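# Stack four numbered cartons on the pallet, largest lowest

## Task

Build one straight, vertical column from all four identical cube cartons, sitting entirely on the small square wooden pallet, with no other item from the bench touching the column. Each carton has a number on the face it rests on. Order the column so the largest number is at the bottom and each carton above has a smaller number than the one under it. Every carton must again rest on its numbered face. A carton may be tipped over on the table to read its number and then tipped back. The stack must stand without the robot holding it. At the end, release the grip and move the arms away.

## Robot and tools

Robot: two arms, left_arm and right_arm, each with six joints followed by a parallel gripper. Joints are always listed in this order: waist, shoulder, elbow, forearm roll, wrist pitch, wrist roll. Stated joint ranges in rad: waist ±3.491, shoulder ±3.140, elbow -1.187 to 4.328, forearm roll ±3.316, wrist pitch ±3.140, wrist roll ±3.927. A real end may differ from these by up to 0.010 rad.

Frame: all reported gripper poses share one world frame. Its origin is on the tabletop midway between the arms. +x points out over the table, +z points up, and left_arm sits toward +y. The names left and right do not match image sides. end_effector_position is in metres and end_effector_quat_wxyz is a quaternion. The reported position can be somewhat wrong, worse at long reach. The gripper's fingers extend along its own +z axis and close along its y axis. The reported point lies between the pads when closed. Fingertips reach about 33 mm past it when closed and 9 mm when open. Closing pushes the tips about 24 mm further out, so keep that clearance above a surface.

The row, used by execute_actions and move: exactly 18 numbers, each in [-1, 1], always for both arms. Numbers 1-6 are left_arm joint offsets, then left gripper position, force_limit, speed. Numbers 10-18 are the same nine for right_arm. The joint values are scaled offsets, not poses. A value of 1.0 equals 1.983 rad for waist and shoulder, 2.38 rad for elbow, and 2.975 rad for forearm roll, wrist pitch and wrist roll. The gripper values are absolute settings. position: +1 is fully open (140 mm), about -0.8 brings the pads together, and -1 closes until blocked. force_limit: about 14 N at -1, 60 N at 0, 107 N at +1. speed: about 30 mm/s at -1, 140 at 0, 250 at +1. To leave a gripper unchanged, repeat its previous three values; sending 0 is a real command.

execute_actions(actions): a list of actions. Each action is a table of 1 to 15 rows, each row lasting one 1/30 s step. If the table is short, its last row repeats until 15 steps have passed. In every row, joint offsets count from the arm's angles when that action began, not from the previous row. For a call's first action, that means the latest reported angles. An action that would push a joint more than 0.010 rad beyond its range is rejected for both arms. If the first action fails this, or any action is malformed, nothing in the call runs. An empty list just returns the current state and images. "joint sent to its limit" means a joint was stopped at its end.

move(target, speed, blocking): target is one 18-number row. Its joint offsets count from the Joint positions in the latest result that printed them. Each joint follows its own path toward that angle, and all paths finish together, so the hand traces a curve. Gripper settings take effect at the start. speed is the peak rate in rad/s of the joint with the farthest to go, 0.01 to 2, default 0.5. Paths run 0.5 to 10 s and do not avoid obstacles or the other arm. With blocking=false the result arrives after 0.5 s while motion continues; use wait or stop before sending anything else. The result adds a move: line giving the ending (done, off_target, moving, held, fault), limits=held or limits=none, and each arm's joint farthest from its target.

wait(seconds): 0 to 10; arms keep their last command. stop(): brakes a running move; fingers keep going. zoom_image(camera, region): camera is cam_high, cam_low, cam_left_wrist or cam_right_wrist; region is [x0, y0, x1, y1] in image pixels from the top-left, at most 504 by 504. finished_scene(scene): ends the current scene, given its number, permanently. Call it only after releasing and backing away. A reply with no tool call ends everything.

Results: gripper poses; Joint positions, Joint velocities and Joint targets per arm (rad, rad/s); step readings where HELD marks a step with part of an arm's row held back; "joint command not followed" when a clearance check altered joint targets. object_status: 0 moving, 1 blocked while opening, 2 blocked while closing (a grip), 3 reached the requested position or the pads met. After closing with -1, check for 2. position_measured runs from 3 (open) to 230 (pads meeting). To squeeze harder during a grip, raise force_limit and switch position between -1 and -0.98. All four cameras give 504x504 images; the supplied calibration is approximate.

Controller limits: joint targets stay within a set lead of measured angles (0.805 rad waist and shoulder, 0.966 elbow, 1.21 wrist joints). Targets are also pulled back if they would move the gripper over 70 mm in one step. Top joint rates are 2.62, 3.14 and 3.93 rad/s for those groups. Large offsets can need several actions, and an unfinished motion may need recommanding.

Cautions: the arms are stiff, so a target even slightly past a firm contact can trigger a fault. A torque at a joint's load limit (142 N m for waist, shoulder, elbow; 35.6 N m for the wrist joints, held weight included) stops that arm for 10 s. So does an outside force of 150 N. MOTOR HOT warns of heating from holding loads, and OVER-TEMPERATURE FAULT means the arm is braked. Do not let the arms collide or press each other. Held parts or loose items may be briefly tugged. Anything pushed or dropped off the table fails the job. Move gently: avoid drops, slips, slams and hard shoves.

Each tool is called after ">>>" as a command line: name --argument value for each argument, lists and objects as JSON in quotes; but a table of rows of numbers goes row by row, as --pt "numbers of a row", without its own name.

## Session

>>> execute_actions --actions '[]'

Scene clock: 0.00 s.
left_arm: end_effector_position=(+0.5902, +0.8589, +0.1765) position_measured=3 object_status=3 end_effector_quat_wxyz=(-0.139, +0.882, +0.276, +0.357) | right_arm: end_effector_position=(+0.5473, -0.2569, +0.3567) position_measured=3 object_status=3 end_effector_quat_wxyz=(-0.392, -0.149, +0.727, +0.544)
Joint names: [waist, shoulder, elbow, forearm roll, wrist pitch, wrist roll]
Joint positions: left_arm=[ 1.084  0.074 -0.486  0.608 -0.288  0.749] | right_arm=[-0.169  0.986  1.232 -1.804 -2.629 -2.315]
Joint velocities: left_arm=[-0.003 -0.003  0.    -0.001  0.    -0.   ] | right_arm=[ 0.    -0.    -0.     0.001 -0.    -0.   ]
Joint targets: left_arm=[1.084 0.074 -0.486 0.608 -0.288 0.749] | right_arm=[-0.169 0.986 1.232 -1.804 -2.629 -2.315]
camera_calibration (this result's frames):
cam_left_wrist: T_world_to_cam=[[0.645448, -0.763547, -0.0198109, 0.280642], [-0.73171, -0.61068, -0.302772, 1.00796], [0.219083, 0.20992, -0.952857, 0.061444], [0, 0, 0, 1]] pos_world=[0.542934, 0.816927, 0.36929]
cam_right_wrist: T_world_to_cam=[[0.297321, 0.52791, 0.795557, -0.302227], [0.804781, 0.309775, -0.506327, -0.16731], [-0.513739, 0.790791, -0.332749, 0.793331], [0, 0, 0, 1]] pos_world=[0.632071, -0.415982, 0.419706]

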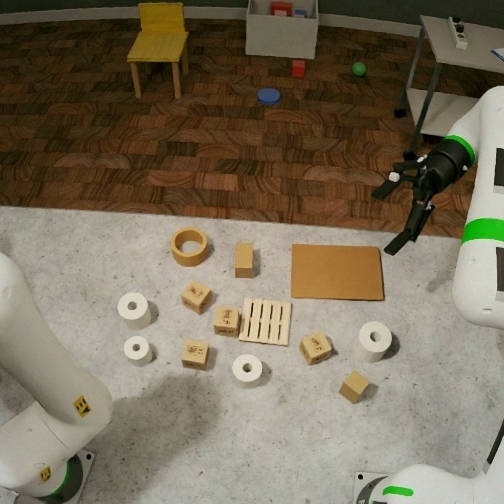

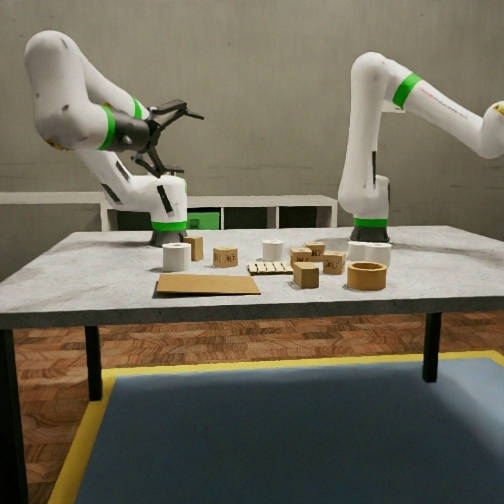

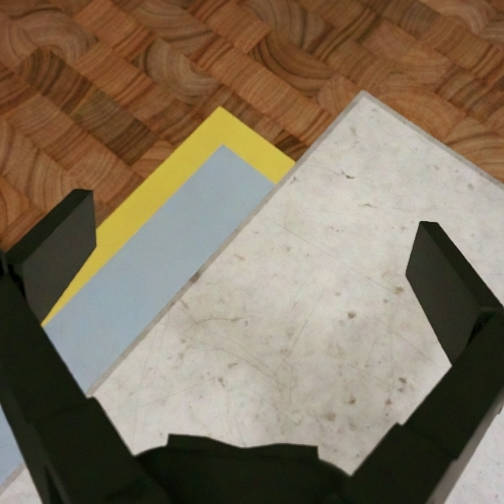

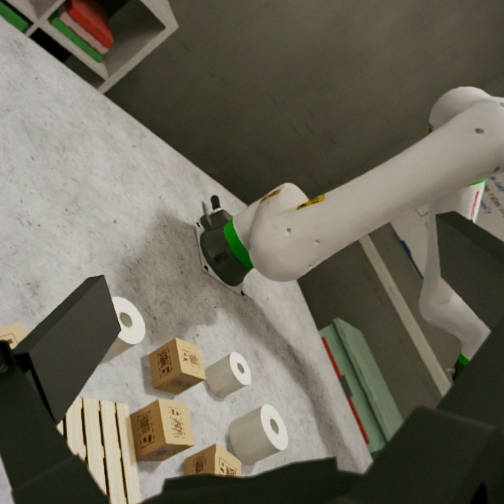

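>>> move --target '[-0.680,-0.0245,0.1076,-0.2044,-0.3456,-0.153,1,0,0, 0.4975,-0.5129,-0.6378,0.6064,0.4413,0,1,0,0]' --speed 1.2

Scene clock: 4.13 s.
left_arm: end_effector_position=(+0.3706, +0.1255, +0.1297) position_measured=3 object_status=3 end_effector_quat_wxyz=(+0.000, +0.653, -0.758, -0.000) | right_arm: end_effector_position=(+0.4197, -0.1584, +0.1299) position_measured=3 object_status=3 end_effector_quat_wxyz=(-0.000, +0.001, +1.000, -0.000)
Joint names: [waist, shoulder, elbow, forearm roll, wrist pitch, wrist roll]
Joint positions: left_arm=[-0.264  0.025 -0.23   0.    -1.316  0.294] | right_arm=[ 0.818 -0.031 -0.286  0.    -1.316 -2.315]
Joint velocities: left_arm=[-0.003 -0.001 -0.002  0.001 -0.001  0.   ] | right_arm=[ 0.001  0.     0.     0.     0.    -0.001]
Joint targets: left_arm=[-0.264 0.025 -0.230 0.000 -1.316 0.294] | right_arm=[0.818 -0.031 -0.286 0.000 -1.316 -2.315]
move: done; limits=none; left_arm: farthest joint: the wrist pitch, 0.001 radians from its target (1.029 radians at the start); right_arm: farthest joint: the waist, 0.000 radians from its target (0.987 radians at the start)
camera_calibration (this result's frames):
cam_left_wrist: T_world_to_cam=[[-0.996596, 0.0755396, -0.0330062, 0.366445], [0.051946, 0.886354, 0.460085, -0.191962], [0.0640098, 0.456804, -0.887261, 0.236955], [0, 0, 0, 1]] pos_world=[0.360002, 0.0342229, 0.310654]
cam_right_wrist: T_world_to_cam=[[0.209561, 0.976107, -0.0574433, 0.082829], [0.927468, -0.179826, 0.327819, -0.447436], [0.309657, -0.121975, -0.942992, 0.163519], [0, 0, 0, 1]] pos_world=[0.34699, -0.141366, 0.305633]

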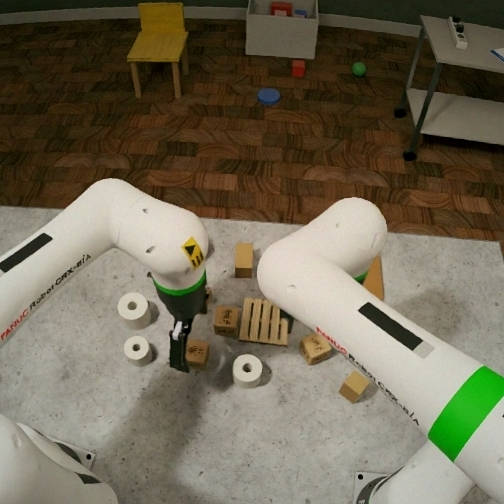

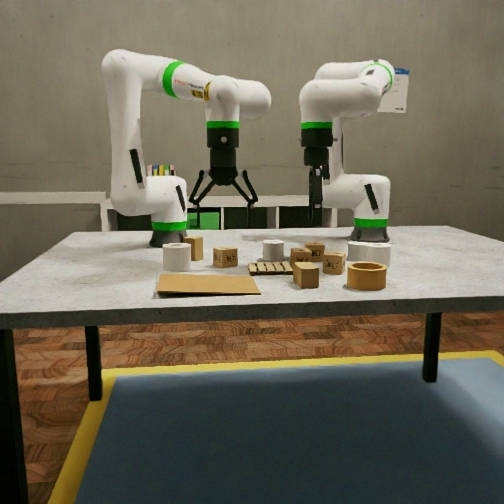

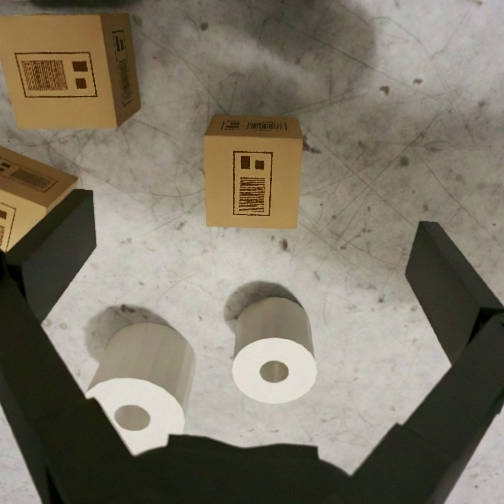

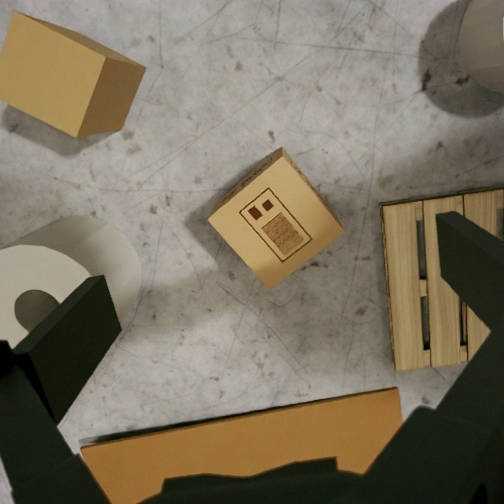

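>>> move --target '[0,0.0477,-0.0495,0,0.0714,0,1,0,0, 0.0073,0.0376,-0.0607,0,0.0737,0.1647,1,0,0]' --speed 0.5

>>> move --target '[0,0,0,0,0,0,-1,0,0, 0,0,0,0,0,0,-1,0,0]'

Scene clock: 6.33 s.
left_arm: end_effector_position=(+0.3764, +0.1227, +0.0417) position_measured=3 object_status=3 end_effector_quat_wxyz=(+0.000, +0.653, -0.758, -0.000) | right_arm: end_effector_position=(+0.4151, -0.1548, +0.0419) position_measured=3 object_status=3 end_effector_quat_wxyz=(+0.000, -0.248, +0.969, -0.000)
Joint names: [waist, shoulder, elbow, forearm roll, wrist pitch, wrist roll]
Joint positions: left_arm=[-0.264  0.12  -0.348  0.    -1.103  0.294] | right_arm=[ 0.832  0.044 -0.43   0.    -1.097 -1.825]
Joint velocities: left_arm=[ 0.002  0.    -0.001  0.     0.001 -0.   ] | right_arm=[-0.    -0.    -0.    -0.001  0.     0.001]
Joint targets: left_arm=[-0.264 0.120 -0.348 0.000 -1.103 0.294] | right_arm=[0.832 0.044 -0.430 0.000 -1.097 -1.825]
move: done; limits=none; left_arm: farthest joint: the waist, 0.000 radians from its target (0.000 radians at the start); right_arm: farthest joint: the waist, 0.000 radians from its target (0.015 radians at the start)
camera_calibration (this result's frames):
cam_left_wrist: T_world_to_cam=[[-0.996598, 0.0755013, -0.0330388, 0.369546], [0.0518943, 0.886338, 0.460122, -0.149301], [0.0640234, 0.456842, -0.887241, 0.159691], [0, 0, 0, 1]] pos_world=[0.365813, 0.0314765, 0.222591]
cam_right_wrist: T_world_to_cam=[[-0.288315, 0.955818, -0.0573245, 0.278734], [0.898863, 0.290798, 0.327845, -0.328882], [0.33003, 0.042996, -0.942991, 0.0995005], [0, 0, 0, 1]] pos_world=[0.343145, -0.175059, 0.217629]

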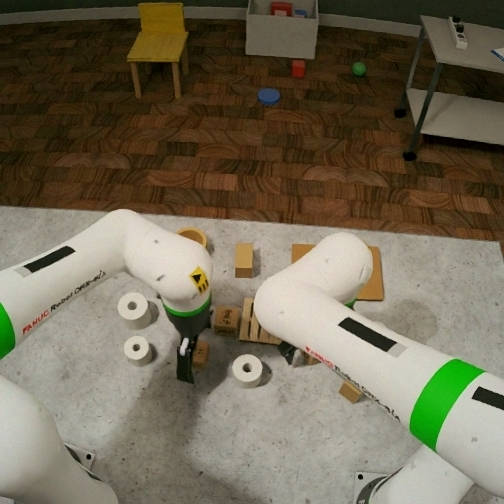

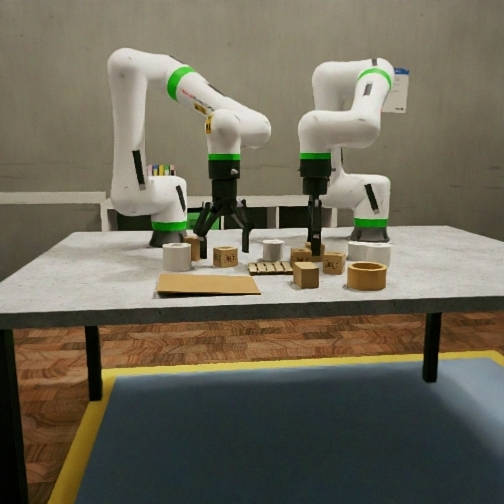

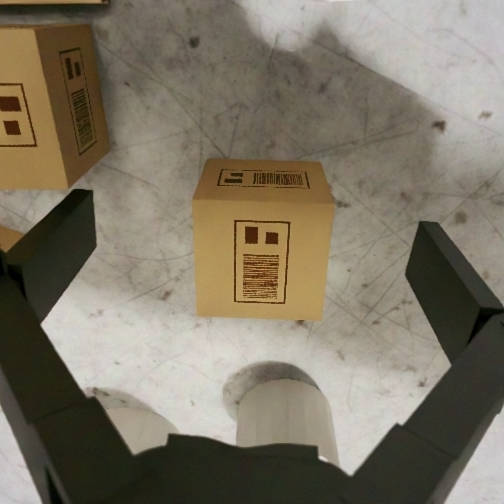

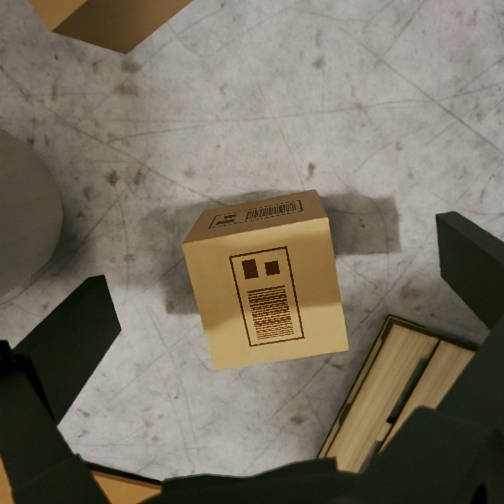

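Scene clock: 7.23 s.
left_arm: end_effector_position=(+0.3764, +0.1228, +0.0417) position_measured=152 object_status=2 end_effector_quat_wxyz=(+0.000, +0.653, -0.758, -0.000) | right_arm: end_effector_position=(+0.4151, -0.1548, +0.0419) position_measured=152 object_status=2 end_effector_quat_wxyz=(+0.000, -0.248, +0.969, -0.000)
Joint names: [waist, shoulder, elbow, forearm roll, wrist pitch, wrist roll]
Joint positions: left_arm=[-0.264  0.12  -0.348  0.    -1.103  0.294] | right_arm=[ 0.832  0.044 -0.43   0.    -1.097 -1.825]
Joint velocities: left_arm=[-0.001  0.001  0.001  0.002  0.     0.   ] | right_arm=[ 0.  0.  0. -0. -0.  0.]
Joint targets: left_arm=[-0.264 0.120 -0.348 0.000 -1.103 0.294] | right_arm=[0.832 0.044 -0.430 0.000 -1.097 -1.825]
move: done; limits=none; left_arm: farthest joint: the waist, 0.000 radians from its target (0.000 radians at the start); right_arm: farthest joint: the waist, 0.000 radians from its target (0.000 radians at the start)
camera_calibration (this result's frames):
cam_left_wrist: T_world_to_cam=[[-0.9966, 0.0754816, -0.0330344, 0.369553], [0.0518787, 0.886338, 0.460123, -0.149298], [0.0640105, 0.456845, -0.88724, 0.159685], [0, 0, 0, 1]] pos_world=[0.36582, 0.0314832, 0.222582]
cam_right_wrist: T_world_to_cam=[[-0.28835, 0.955807, -0.0573275, 0.278744], [0.898854, 0.290831, 0.327839, -0.328868], [0.330024, 0.0430033, -0.942993, 0.0994974], [0, 0, 0, 1]] pos_world=[0.343143, -0.17506, 0.217621]

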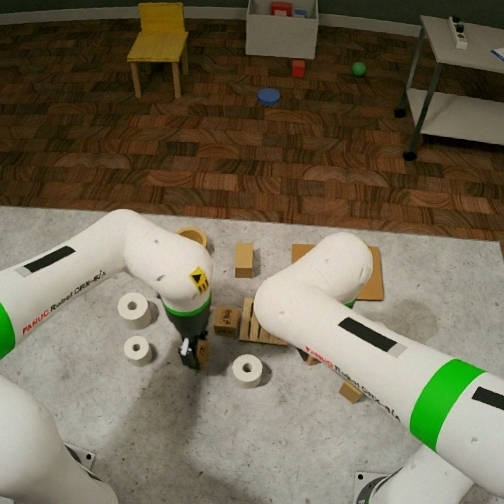

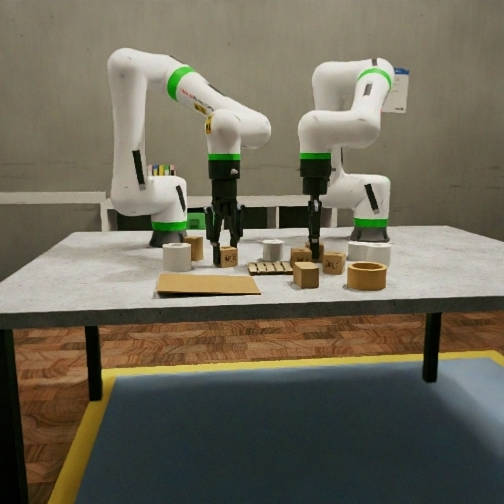

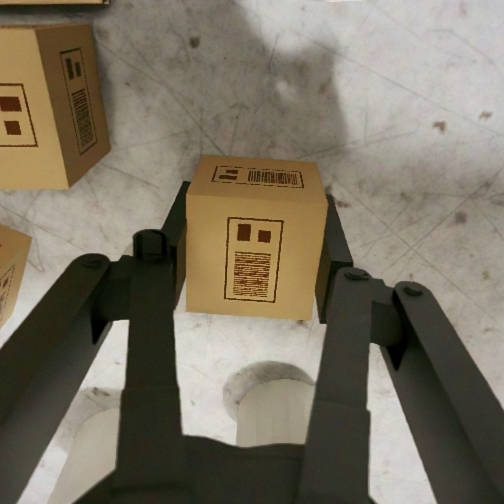

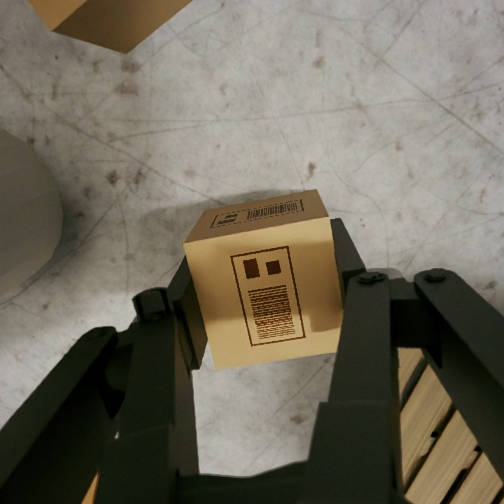

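>>> move --target '[0,0,0.126,0,-0.1008,0,-1,0,0, 0,0,0.126,0,-0.1008,0,-1,0,0]' --speed 0.8

>>> move --target '[0.1836,-0.2118,-0.1059,0,0.4044,0,-1,0,0, -0.369,-0.1735,-0.0714,0,0.4024,0,-1,0,0]' --speed 1.2

>>> zoom_image --camera "cam_low" --region '[50, 20, 450, 140]'

Scene clock: 8.73 s.
left_arm: end_effector_position=(+0.4127, +0.1055, +0.1636) position_measured=152 object_status=2 end_effector_quat_wxyz=(+0.000, +0.653, -0.758, -0.000) | right_arm: end_effector_position=(+0.4448, -0.1268, +0.1637) position_measured=152 object_status=2 end_effector_quat_wxyz=(+0.000, -0.248, +0.969, -0.000)
Joint names: [waist, shoulder, elbow, forearm roll, wrist pitch, wrist roll]
Joint positions: left_arm=[-0.264  0.12  -0.048  0.    -1.403  0.294] | right_arm=[ 0.832  0.044 -0.13   0.    -1.397 -1.825]
Joint velocities: left_arm=[ 0.001 -0.001  0.002  0.    -0.002 -0.   ] | right_arm=[ 0.001  0.     0.002  0.    -0.001  0.   ]
Joint targets: left_arm=[-0.264 0.120 -0.048 0.000 -1.403 0.294] | right_arm=[0.832 0.044 -0.130 0.000 -1.397 -1.825]
move: done; limits=none; left_arm: farthest joint: the waist, 0.000 radians from its target (0.000 radians at the start); right_arm: farthest joint: the waist, 0.000 radians from its target (0.000 radians at the start)
camera_calibration (this result's frames):
cam_left_wrist: T_world_to_cam=[[-0.996595, 0.0755803, -0.032965, 0.410973], [0.0519987, 0.886334, 0.460117, -0.192092], [0.0639938, 0.456836, -0.887246, 0.273447], [0, 0, 0, 1]] pos_world=[0.402063, 0.0142755, 0.344547]
cam_right_wrist: T_world_to_cam=[[-0.288241, 0.955838, -0.0573701, 0.267464], [0.89889, 0.290744, 0.327819, -0.403662], [0.330021, 0.0429215, -0.942997, 0.203275], [0, 0, 0, 1]] pos_world=[0.372857, -0.147015, 0.339361]

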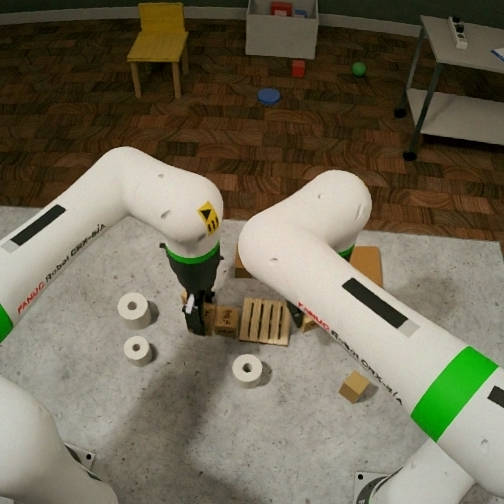

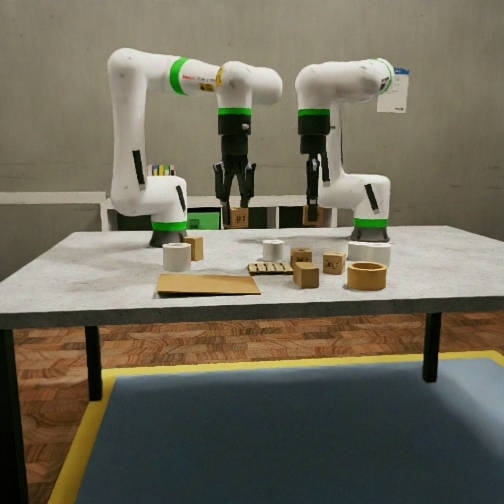

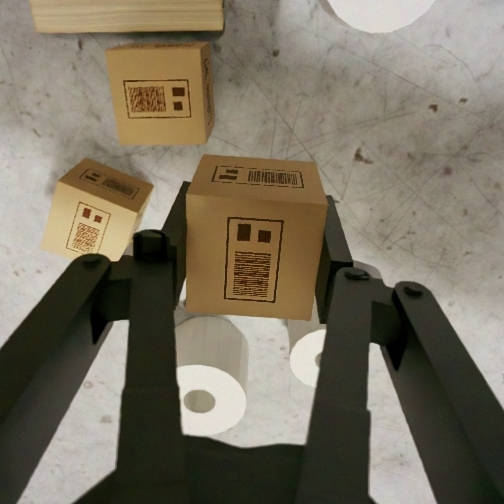

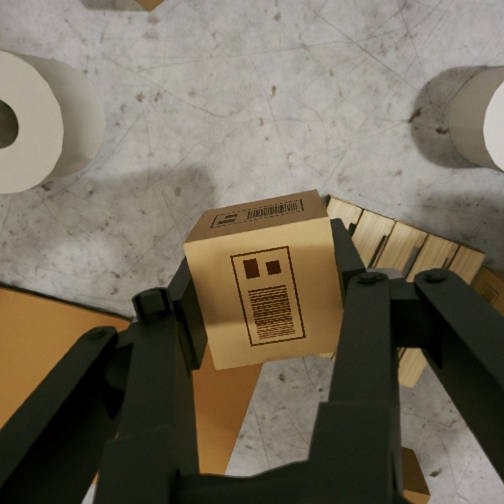

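Scene clock: 10.77 s.
left_arm: end_effector_position=(+0.6871, +0.2443, +0.5058) position_measured=152 object_status=2 end_effector_quat_wxyz=(-0.357, +0.603, -0.485, +0.523) | right_arm: end_effector_position=(+0.6956, -0.4488, +0.5060) position_measured=152 object_status=2 end_effector_quat_wxyz=(+0.627, +0.089, +0.769, +0.088)
Joint names: [waist, shoulder, elbow, forearm roll, wrist pitch, wrist roll]
Joint positions: left_arm=[ 0.1   -0.3   -0.3    0.    -0.2    0.294] | right_arm=[ 0.101 -0.3   -0.3    0.    -0.2   -1.825]
Joint velocities: left_arm=[-0.001 -0.001 -0.    -0.002 -0.     0.   ] | right_arm=[ 0.001 -0.001 -0.    -0.     0.001 -0.001]
Joint targets: left_arm=[0.100 -0.300 -0.300 0.000 -0.200 0.294] | right_arm=[0.101 -0.300 -0.300 0.000 -0.200 -1.825]
move: done; limits=none; left_arm: farthest joint: the waist, 0.000 radians from its target (0.364 radians at the start); right_arm: farthest joint: the waist, 0.000 radians from its target (0.732 radians at the start)
camera_calibration (this result's frames):
cam_left_wrist: T_world_to_cam=[[-0.180482, -0.346068, -0.920686, 0.676521], [-0.450814, 0.861052, -0.23528, 0.216634], [0.874181, 0.372595, -0.311417, -0.331289], [0, 0, 0, 1]] pos_world=[0.509368, 0.171026, 0.570664]
cam_right_wrist: T_world_to_cam=[[0.122409, 0.896405, 0.425998, 0.110304], [-0.141949, -0.409, 0.901426, -0.528013], [0.982276, -0.170813, 0.0771785, -0.60873], [0, 0, 0, 1]] pos_world=[0.509488, -0.418814, 0.475957]

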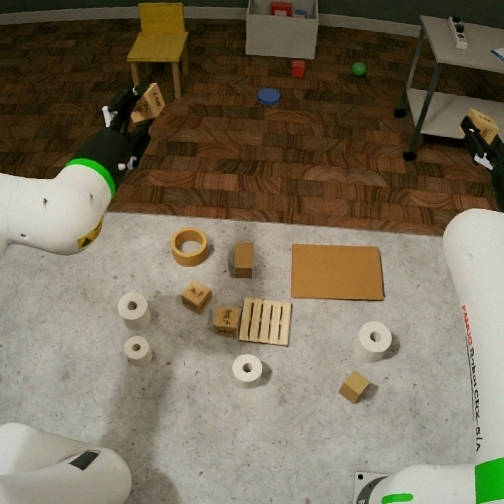

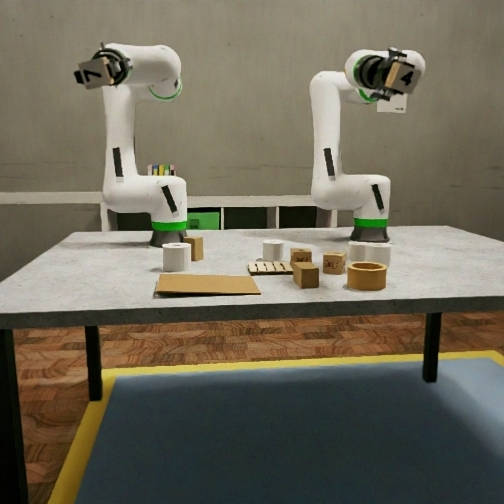

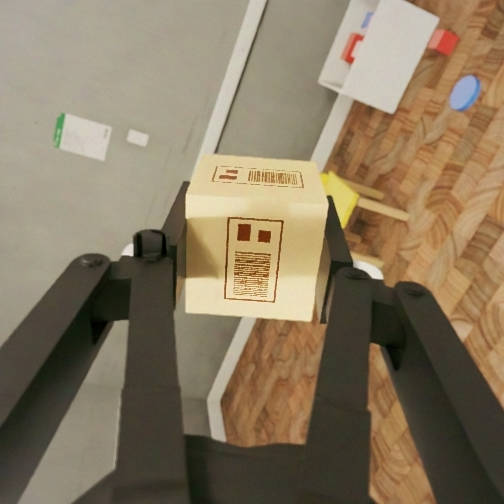

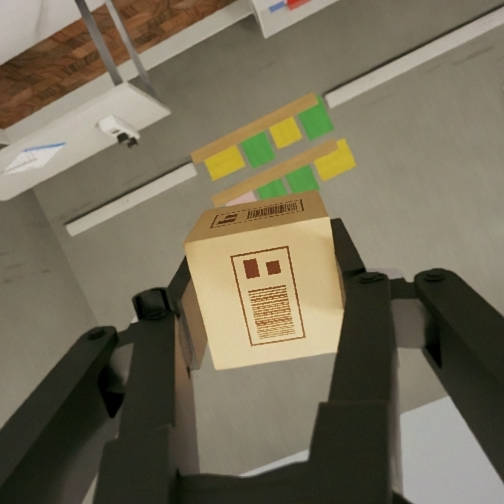

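Region (50, 20, 450, 140) of cam_low's 504x504 image, scaled by 1.260, with more detail than that image has; it fills the top 151 rows of this view, and the rest is white.

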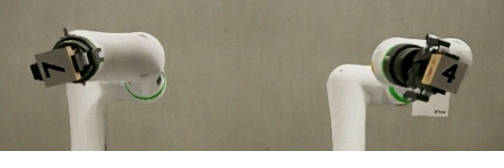

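>>> move --target '[-0.1836,0.2118,0.1059,0,-0.4044,0,-1,0,0, 0.369,0.1735,0.0714,0,-0.4024,0,-1,0,0]' --speed 1.2

>>> move --target '[0,0,-0.125,0,0.1,0,-1,0,0, 0,0,-0.125,0,0.1,0,-1,0,0]' --speed 0.5

>>> move --target '[0,0,0,0,0,0,0.3,0,0, 0,0,0,0,0,0,0.3,0,0]'

>>> move --target '[0,0,0.125,0,-0.1,0,0.3,0,0, 0,0,0.125,0,-0.1,0,0.3,0,0]' --speed 0.8

>>> move --target '[0.074,0.1085,0.0766,0,0.0111,-0.1224,0.3,0,0, 0.101,0.1642,0.1305,0,0.0052,0.274,0.3,0,0]' --speed 0.9

Scene clock: 15.07 s.
left_arm: end_effector_position=(+0.4127, +0.1055, +0.1636) position_measured=152 object_status=2 end_effector_quat_wxyz=(+0.000, +0.653, -0.758, -0.000) | right_arm: end_effector_position=(+0.4448, -0.1268, +0.1637) position_measured=152 object_status=2 end_effector_quat_wxyz=(+0.000, -0.248, +0.969, -0.000)
Joint names: [waist, shoulder, elbow, forearm roll, wrist pitch, wrist roll]
Joint positions: left_arm=[-0.264  0.12  -0.048  0.    -1.403  0.294] | right_arm=[ 0.832  0.044 -0.13   0.    -1.397 -1.825]
Joint velocities: left_arm=[-0.     0.002 -0.    -0.    -0.     0.   ] | right_arm=[ 0.002  0.     0.    -0.001 -0.001  0.   ]
Joint targets: left_arm=[-0.264 0.120 -0.048 0.000 -1.403 0.294] | right_arm=[0.832 0.044 -0.130 0.000 -1.397 -1.825]
move: done; limits=none; left_arm: farthest joint: the waist, 0.000 radians from its target (0.364 radians at the start); right_arm: farthest joint: the waist, 0.001 radians from its target (0.732 radians at the start)
camera_calibration (this result's frames):
cam_left_wrist: T_world_to_cam=[[-0.996595, 0.0755778, -0.0329731, 0.410977], [0.051993, 0.886336, 0.460114, -0.19209], [0.0639997, 0.456833, -0.887247, 0.273446], [0, 0, 0, 1]] pos_world=[0.402064, 0.0142762, 0.344549]
cam_right_wrist: T_world_to_cam=[[-0.288215, 0.955846, -0.0573587, 0.267461], [0.898891, 0.290715, 0.32784, -0.403677], [0.33004, 0.0429293, -0.94299, 0.203267], [0, 0, 0, 1]] pos_world=[0.372862, -0.147023, 0.339361]

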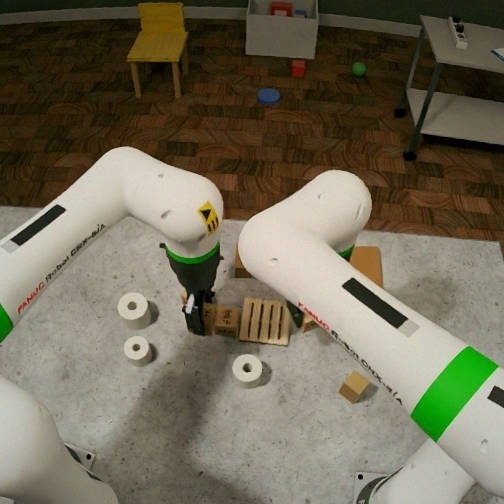

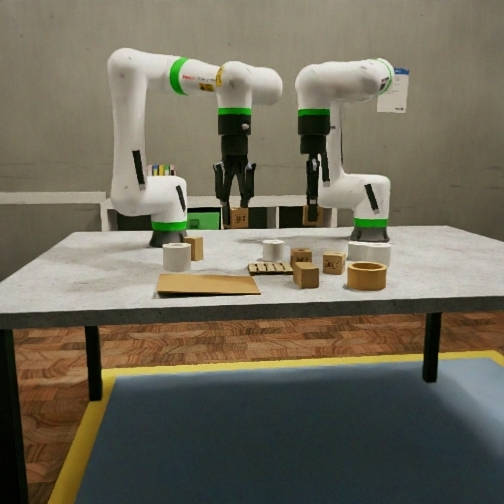

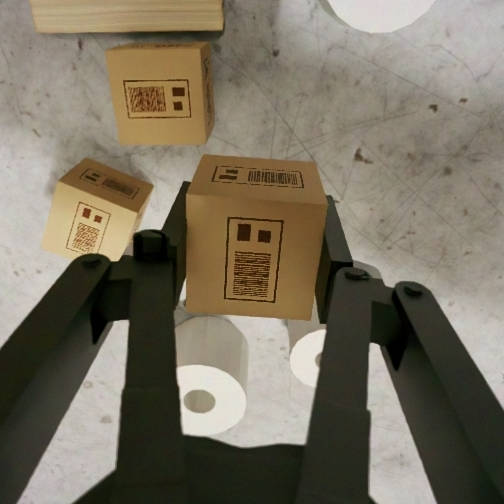

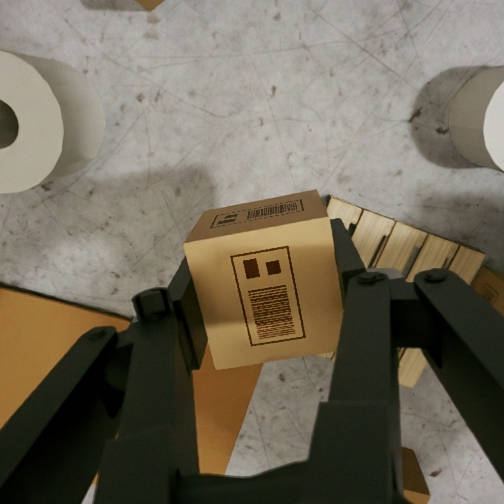

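Scene clock: 16.17 s.
left_arm: end_effector_position=(+0.3768, +0.1226, +0.0425) position_measured=152 object_status=2 end_effector_quat_wxyz=(+0.000, +0.653, -0.758, -0.000) | right_arm: end_effector_position=(+0.4154, -0.1545, +0.0428) position_measured=152 object_status=2 end_effector_quat_wxyz=(+0.000, -0.248, +0.969, -0.000)
Joint names: [waist, shoulder, elbow, forearm roll, wrist pitch, wrist roll]
Joint positions: left_arm=[-0.264  0.12  -0.346  0.    -1.106  0.294] | right_arm=[ 0.832  0.044 -0.428  0.    -1.099 -1.825]
Joint velocities: left_arm=[-0.001 -0.    -0.001  0.     0.001  0.001] | right_arm=[-0.    -0.    -0.001  0.001  0.001  0.   ]
Joint targets: left_arm=[-0.264 0.120 -0.346 0.000 -1.106 0.294] | right_arm=[0.832 0.044 -0.428 0.000 -1.099 -1.825]
move: done; limits=none; left_arm: farthest joint: the waist, 0.000 radians from its target (0.000 radians at the start); right_arm: farthest joint: the waist, 0.000 radians from its target (0.000 radians at the start)
camera_calibration (this result's frames):
cam_left_wrist: T_world_to_cam=[[-0.996602, 0.075487, -0.0329688, 0.369994], [0.0519119, 0.886324, 0.460147, -0.149564], [0.0639562, 0.456871, -0.887231, 0.160542], [0, 0, 0, 1]] pos_world=[0.366233, 0.0312855, 0.223458]
cam_right_wrist: T_world_to_cam=[[-0.288327, 0.955814, -0.0573303, 0.278579], [0.898862, 0.290811, 0.327835, -0.329564], [0.330021, 0.0429915, -0.942994, 0.100219], [0, 0, 0, 1]] pos_world=[0.34348, -0.174737, 0.218519]

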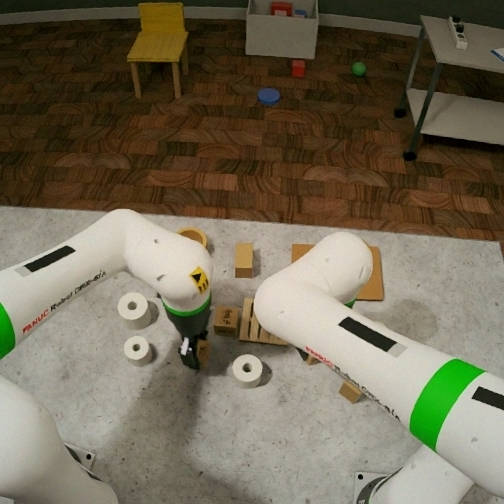

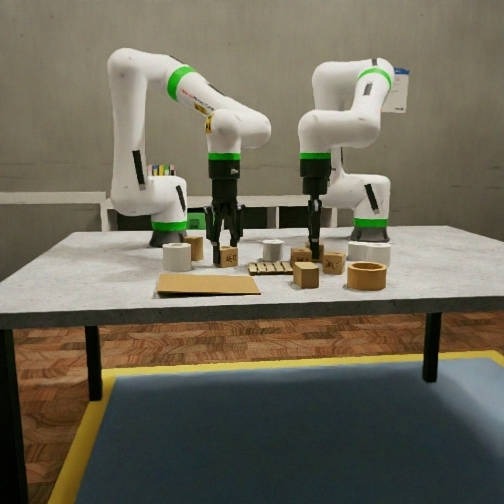

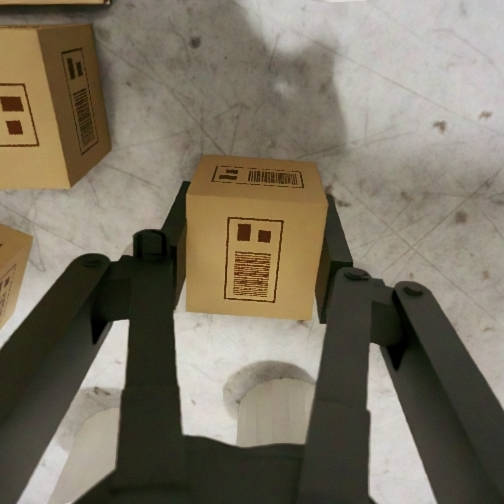

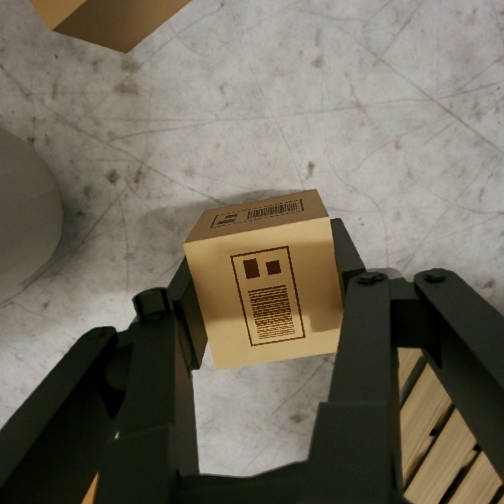

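Scene clock: 16.67 s.
left_arm: end_effector_position=(+0.3768, +0.1226, +0.0425) position_measured=91 object_status=3 end_effector_quat_wxyz=(+0.000, +0.653, -0.758, -0.000) | right_arm: end_effector_position=(+0.4154, -0.1545, +0.0428) position_measured=91 object_status=0 end_effector_quat_wxyz=(+0.000, -0.248, +0.969, -0.000)
Joint names: [waist, shoulder, elbow, forearm roll, wrist pitch, wrist roll]
Joint positions: left_arm=[-0.264  0.12  -0.346  0.    -1.106  0.294] | right_arm=[ 0.832  0.044 -0.428  0.    -1.099 -1.825]
Joint velocities: left_arm=[-0.001  0.     0.    -0.001  0.     0.001] | right_arm=[-0.001 -0.001 -0.    -0.    -0.     0.   ]
Joint targets: left_arm=[-0.264 0.120 -0.346 0.000 -1.106 0.294] | right_arm=[0.832 0.044 -0.428 0.000 -1.099 -1.825]
move: done; limits=none; left_arm: farthest joint: the waist, 0.000 radians from its target (0.000 radians at the start); right_arm: farthest joint: the waist, 0.000 radians from its target (0.000 radians at the start)
camera_calibration (this result's frames):
cam_left_wrist: T_world_to_cam=[[-0.996602, 0.075487, -0.0329615, 0.369984], [0.051915, 0.886322, 0.460149, -0.149562], [0.0639498, 0.456874, -0.88723, 0.16053], [0, 0, 0, 1]] pos_world=[0.366225, 0.0312893, 0.223443]
cam_right_wrist: T_world_to_cam=[[-0.288327, 0.955814, -0.0573341, 0.278583], [0.898864, 0.290813, 0.327828, -0.329551], [0.330016, 0.0429862, -0.942996, 0.10021], [0, 0, 0, 1]] pos_world=[0.343474, -0.174743, 0.218506]

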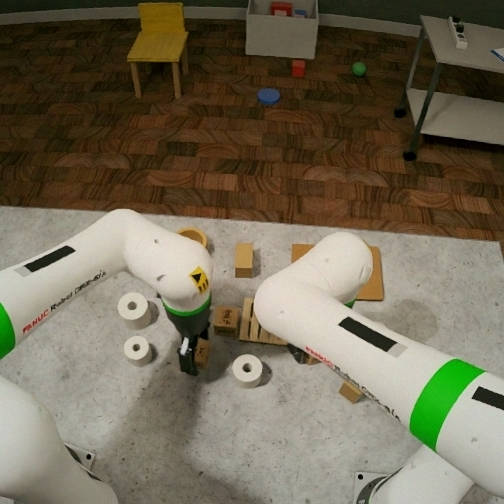

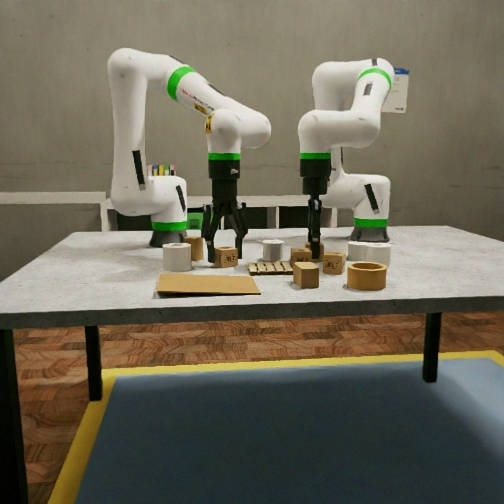

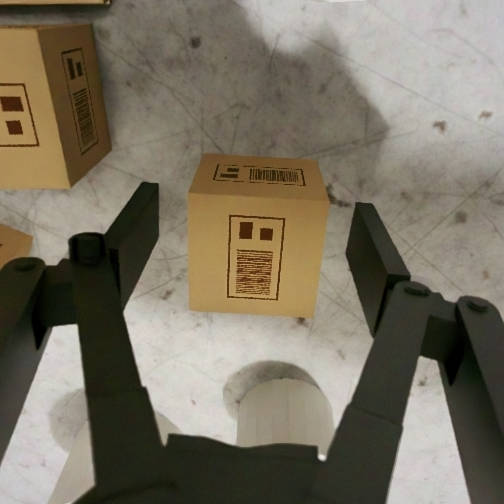

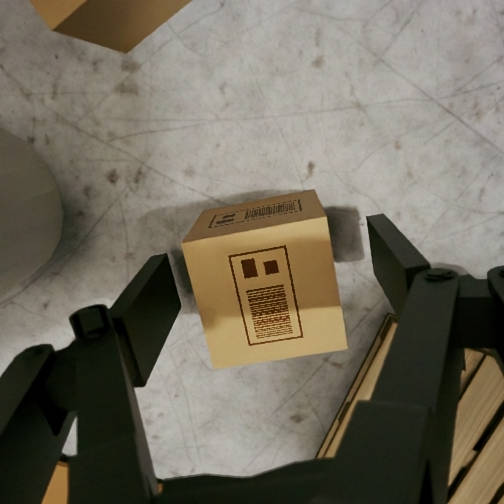

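Scene clock: 17.63 s.
left_arm: end_effector_position=(+0.4127, +0.1055, +0.1636) position_measured=91 object_status=3 end_effector_quat_wxyz=(+0.000, +0.653, -0.758, -0.000) | right_arm: end_effector_position=(+0.4448, -0.1268, +0.1637) position_measured=91 object_status=3 end_effector_quat_wxyz=(+0.000, -0.248, +0.969, -0.000)
Joint names: [waist, shoulder, elbow, forearm roll, wrist pitch, wrist roll]
Joint positions: left_arm=[-0.264  0.12  -0.048  0.    -1.403  0.294] | right_arm=[ 0.832  0.044 -0.13   0.    -1.397 -1.825]
Joint velocities: left_arm=[ 0.003 -0.001  0.004 -0.001 -0.001 -0.   ] | right_arm=[ 0.     0.     0.001 -0.    -0.001 -0.   ]
Joint targets: left_arm=[-0.264 0.120 -0.048 0.000 -1.403 0.294] | right_arm=[0.832 0.044 -0.130 0.000 -1.397 -1.825]
move: done; limits=none; left_arm: farthest joint: the wrist pitch, 0.001 radians from its target (0.298 radians at the start); right_arm: farthest joint: the waist, 0.000 radians from its target (0.000 radians at the start)
camera_calibration (this result's frames):
cam_left_wrist: T_world_to_cam=[[-0.996596, 0.0755844, -0.0329141, 0.410958], [0.0520244, 0.886323, 0.460136, -0.192089], [0.0639516, 0.456857, -0.887238, 0.273432], [0, 0, 0, 1]] pos_world=[0.402066, 0.014272, 0.344513]
cam_right_wrist: T_world_to_cam=[[-0.288246, 0.955836, -0.0573687, 0.267462], [0.898888, 0.290747, 0.327821, -0.403659], [0.330023, 0.042925, -0.942996, 0.203264], [0, 0, 0, 1]] pos_world=[0.372857, -0.147013, 0.339349]

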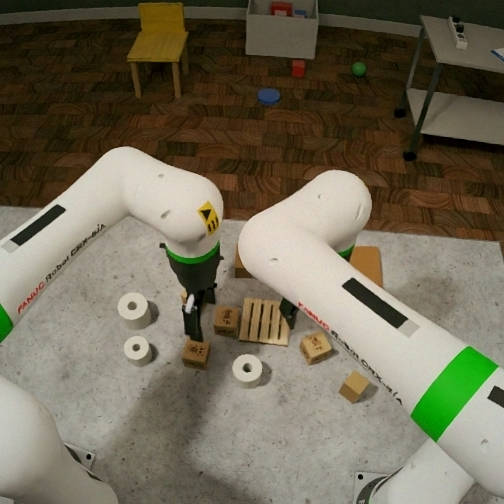

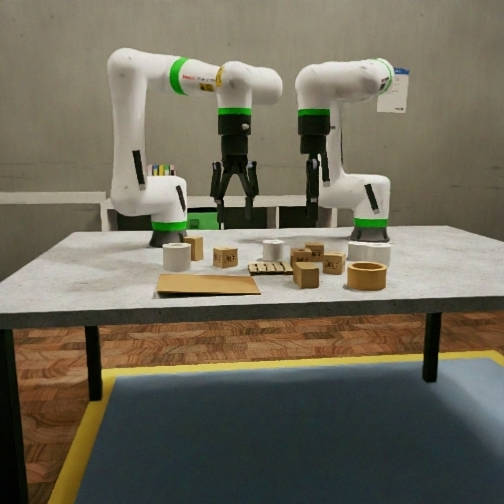

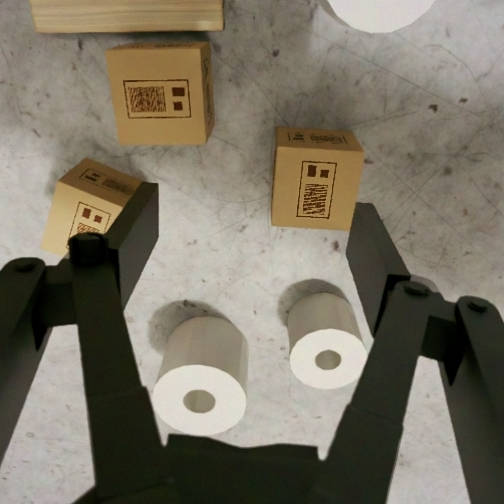

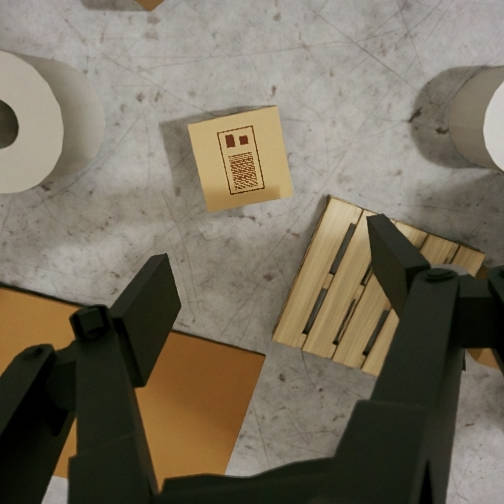

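Scene clock: 20.50 s.
left_arm: end_effector_position=(+0.5351, +0.1390, +0.1298) position_measured=91 object_status=3 end_effector_quat_wxyz=(-0.000, -0.567, +0.824, -0.000) | right_arm: end_effector_position=(+0.4667, -0.0231, +0.1495) position_measured=91 object_status=3 end_effector_quat_wxyz=(+0.000, -0.517, +0.856, -0.000)
Joint names: [waist, shoulder, elbow, forearm roll, wrist pitch, wrist roll]
Joint positions: left_arm=[-0.117  0.335  0.134  0.    -1.37  -0.07 ] | right_arm=[ 0.948  0.231  0.049  0.    -1.388 -1.356]
Joint velocities: left_arm=[-0.001 -0.    -0.001 -0.    -0.     0.001] | right_arm=[ 0.     0.    -0.     0.001 -0.    -0.   ]
Joint targets: left_arm=[-0.117 0.335 0.134 0.000 -1.370 -0.070] | right_arm=[0.948 0.231 0.048 0.000 -1.388 -1.356]
move: held (right_arm); limits=held; held on 14 of 86 steps (right_arm), including the last (right_arm); left_arm: farthest joint: the waist, 0.000 radians from its target (0.147 radians at the start); right_arm: farthest joint: the wrist roll, 0.346 radians from its target (0.815 radians at the start)
joint command not followed: on one or more control steps a check withheld the commanded joint targets of the right arm, and it was not sent them on those steps. On the call's last step the targets were still withheld.
cause: the commanded joint targets would bring a part of the robot too close to another arm (a part of this arm just beyond the forearm roll and a part of the other arm just beyond the wrist pitch); next, command targets that bring no part of the robot closer to that arm.
camera_calibration (this result's frames):
cam_left_wrist: T_world_to_cam=[[-0.956841, 0.288714, -0.0331482, 0.478494], [0.241855, 0.854354, 0.459985, -0.309691], [0.161125, 0.432116, -0.887308, 0.171826], [0, 0, 0, 1]] pos_world=[0.505058, 0.0521884, 0.310777]
cam_right_wrist: T_world_to_cam=[[-0.767769, 0.638141, -0.0575058, 0.390355], [0.589174, 0.738417, 0.328047, -0.293998], [0.251804, 0.217983, -0.942909, 0.218792], [0, 0, 0, 1]] pos_world=[0.417826, -0.0797012, 0.325194]

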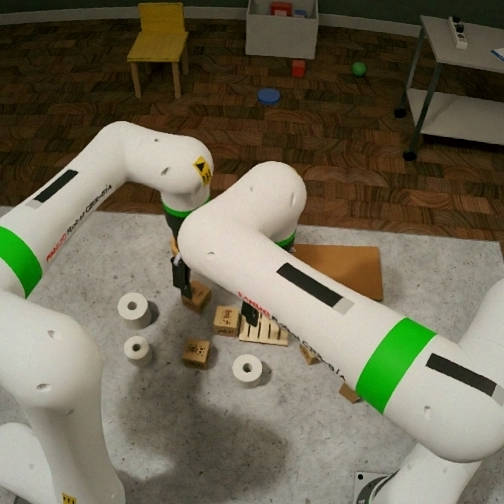

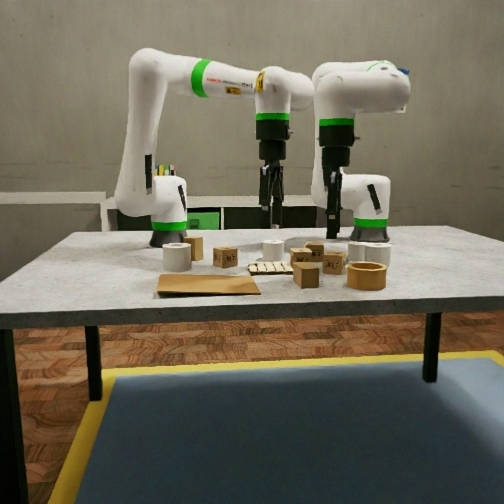

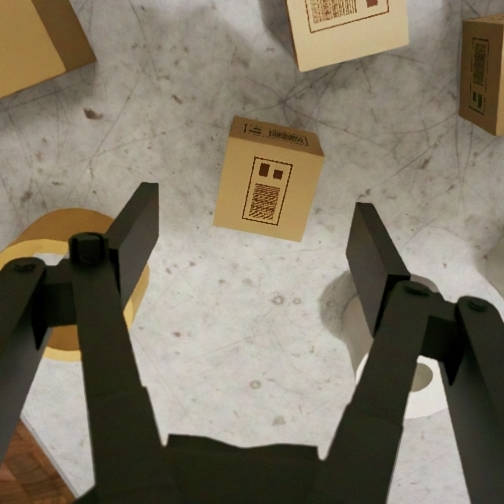

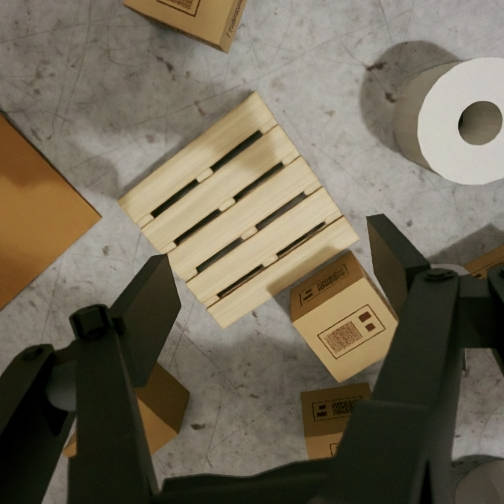

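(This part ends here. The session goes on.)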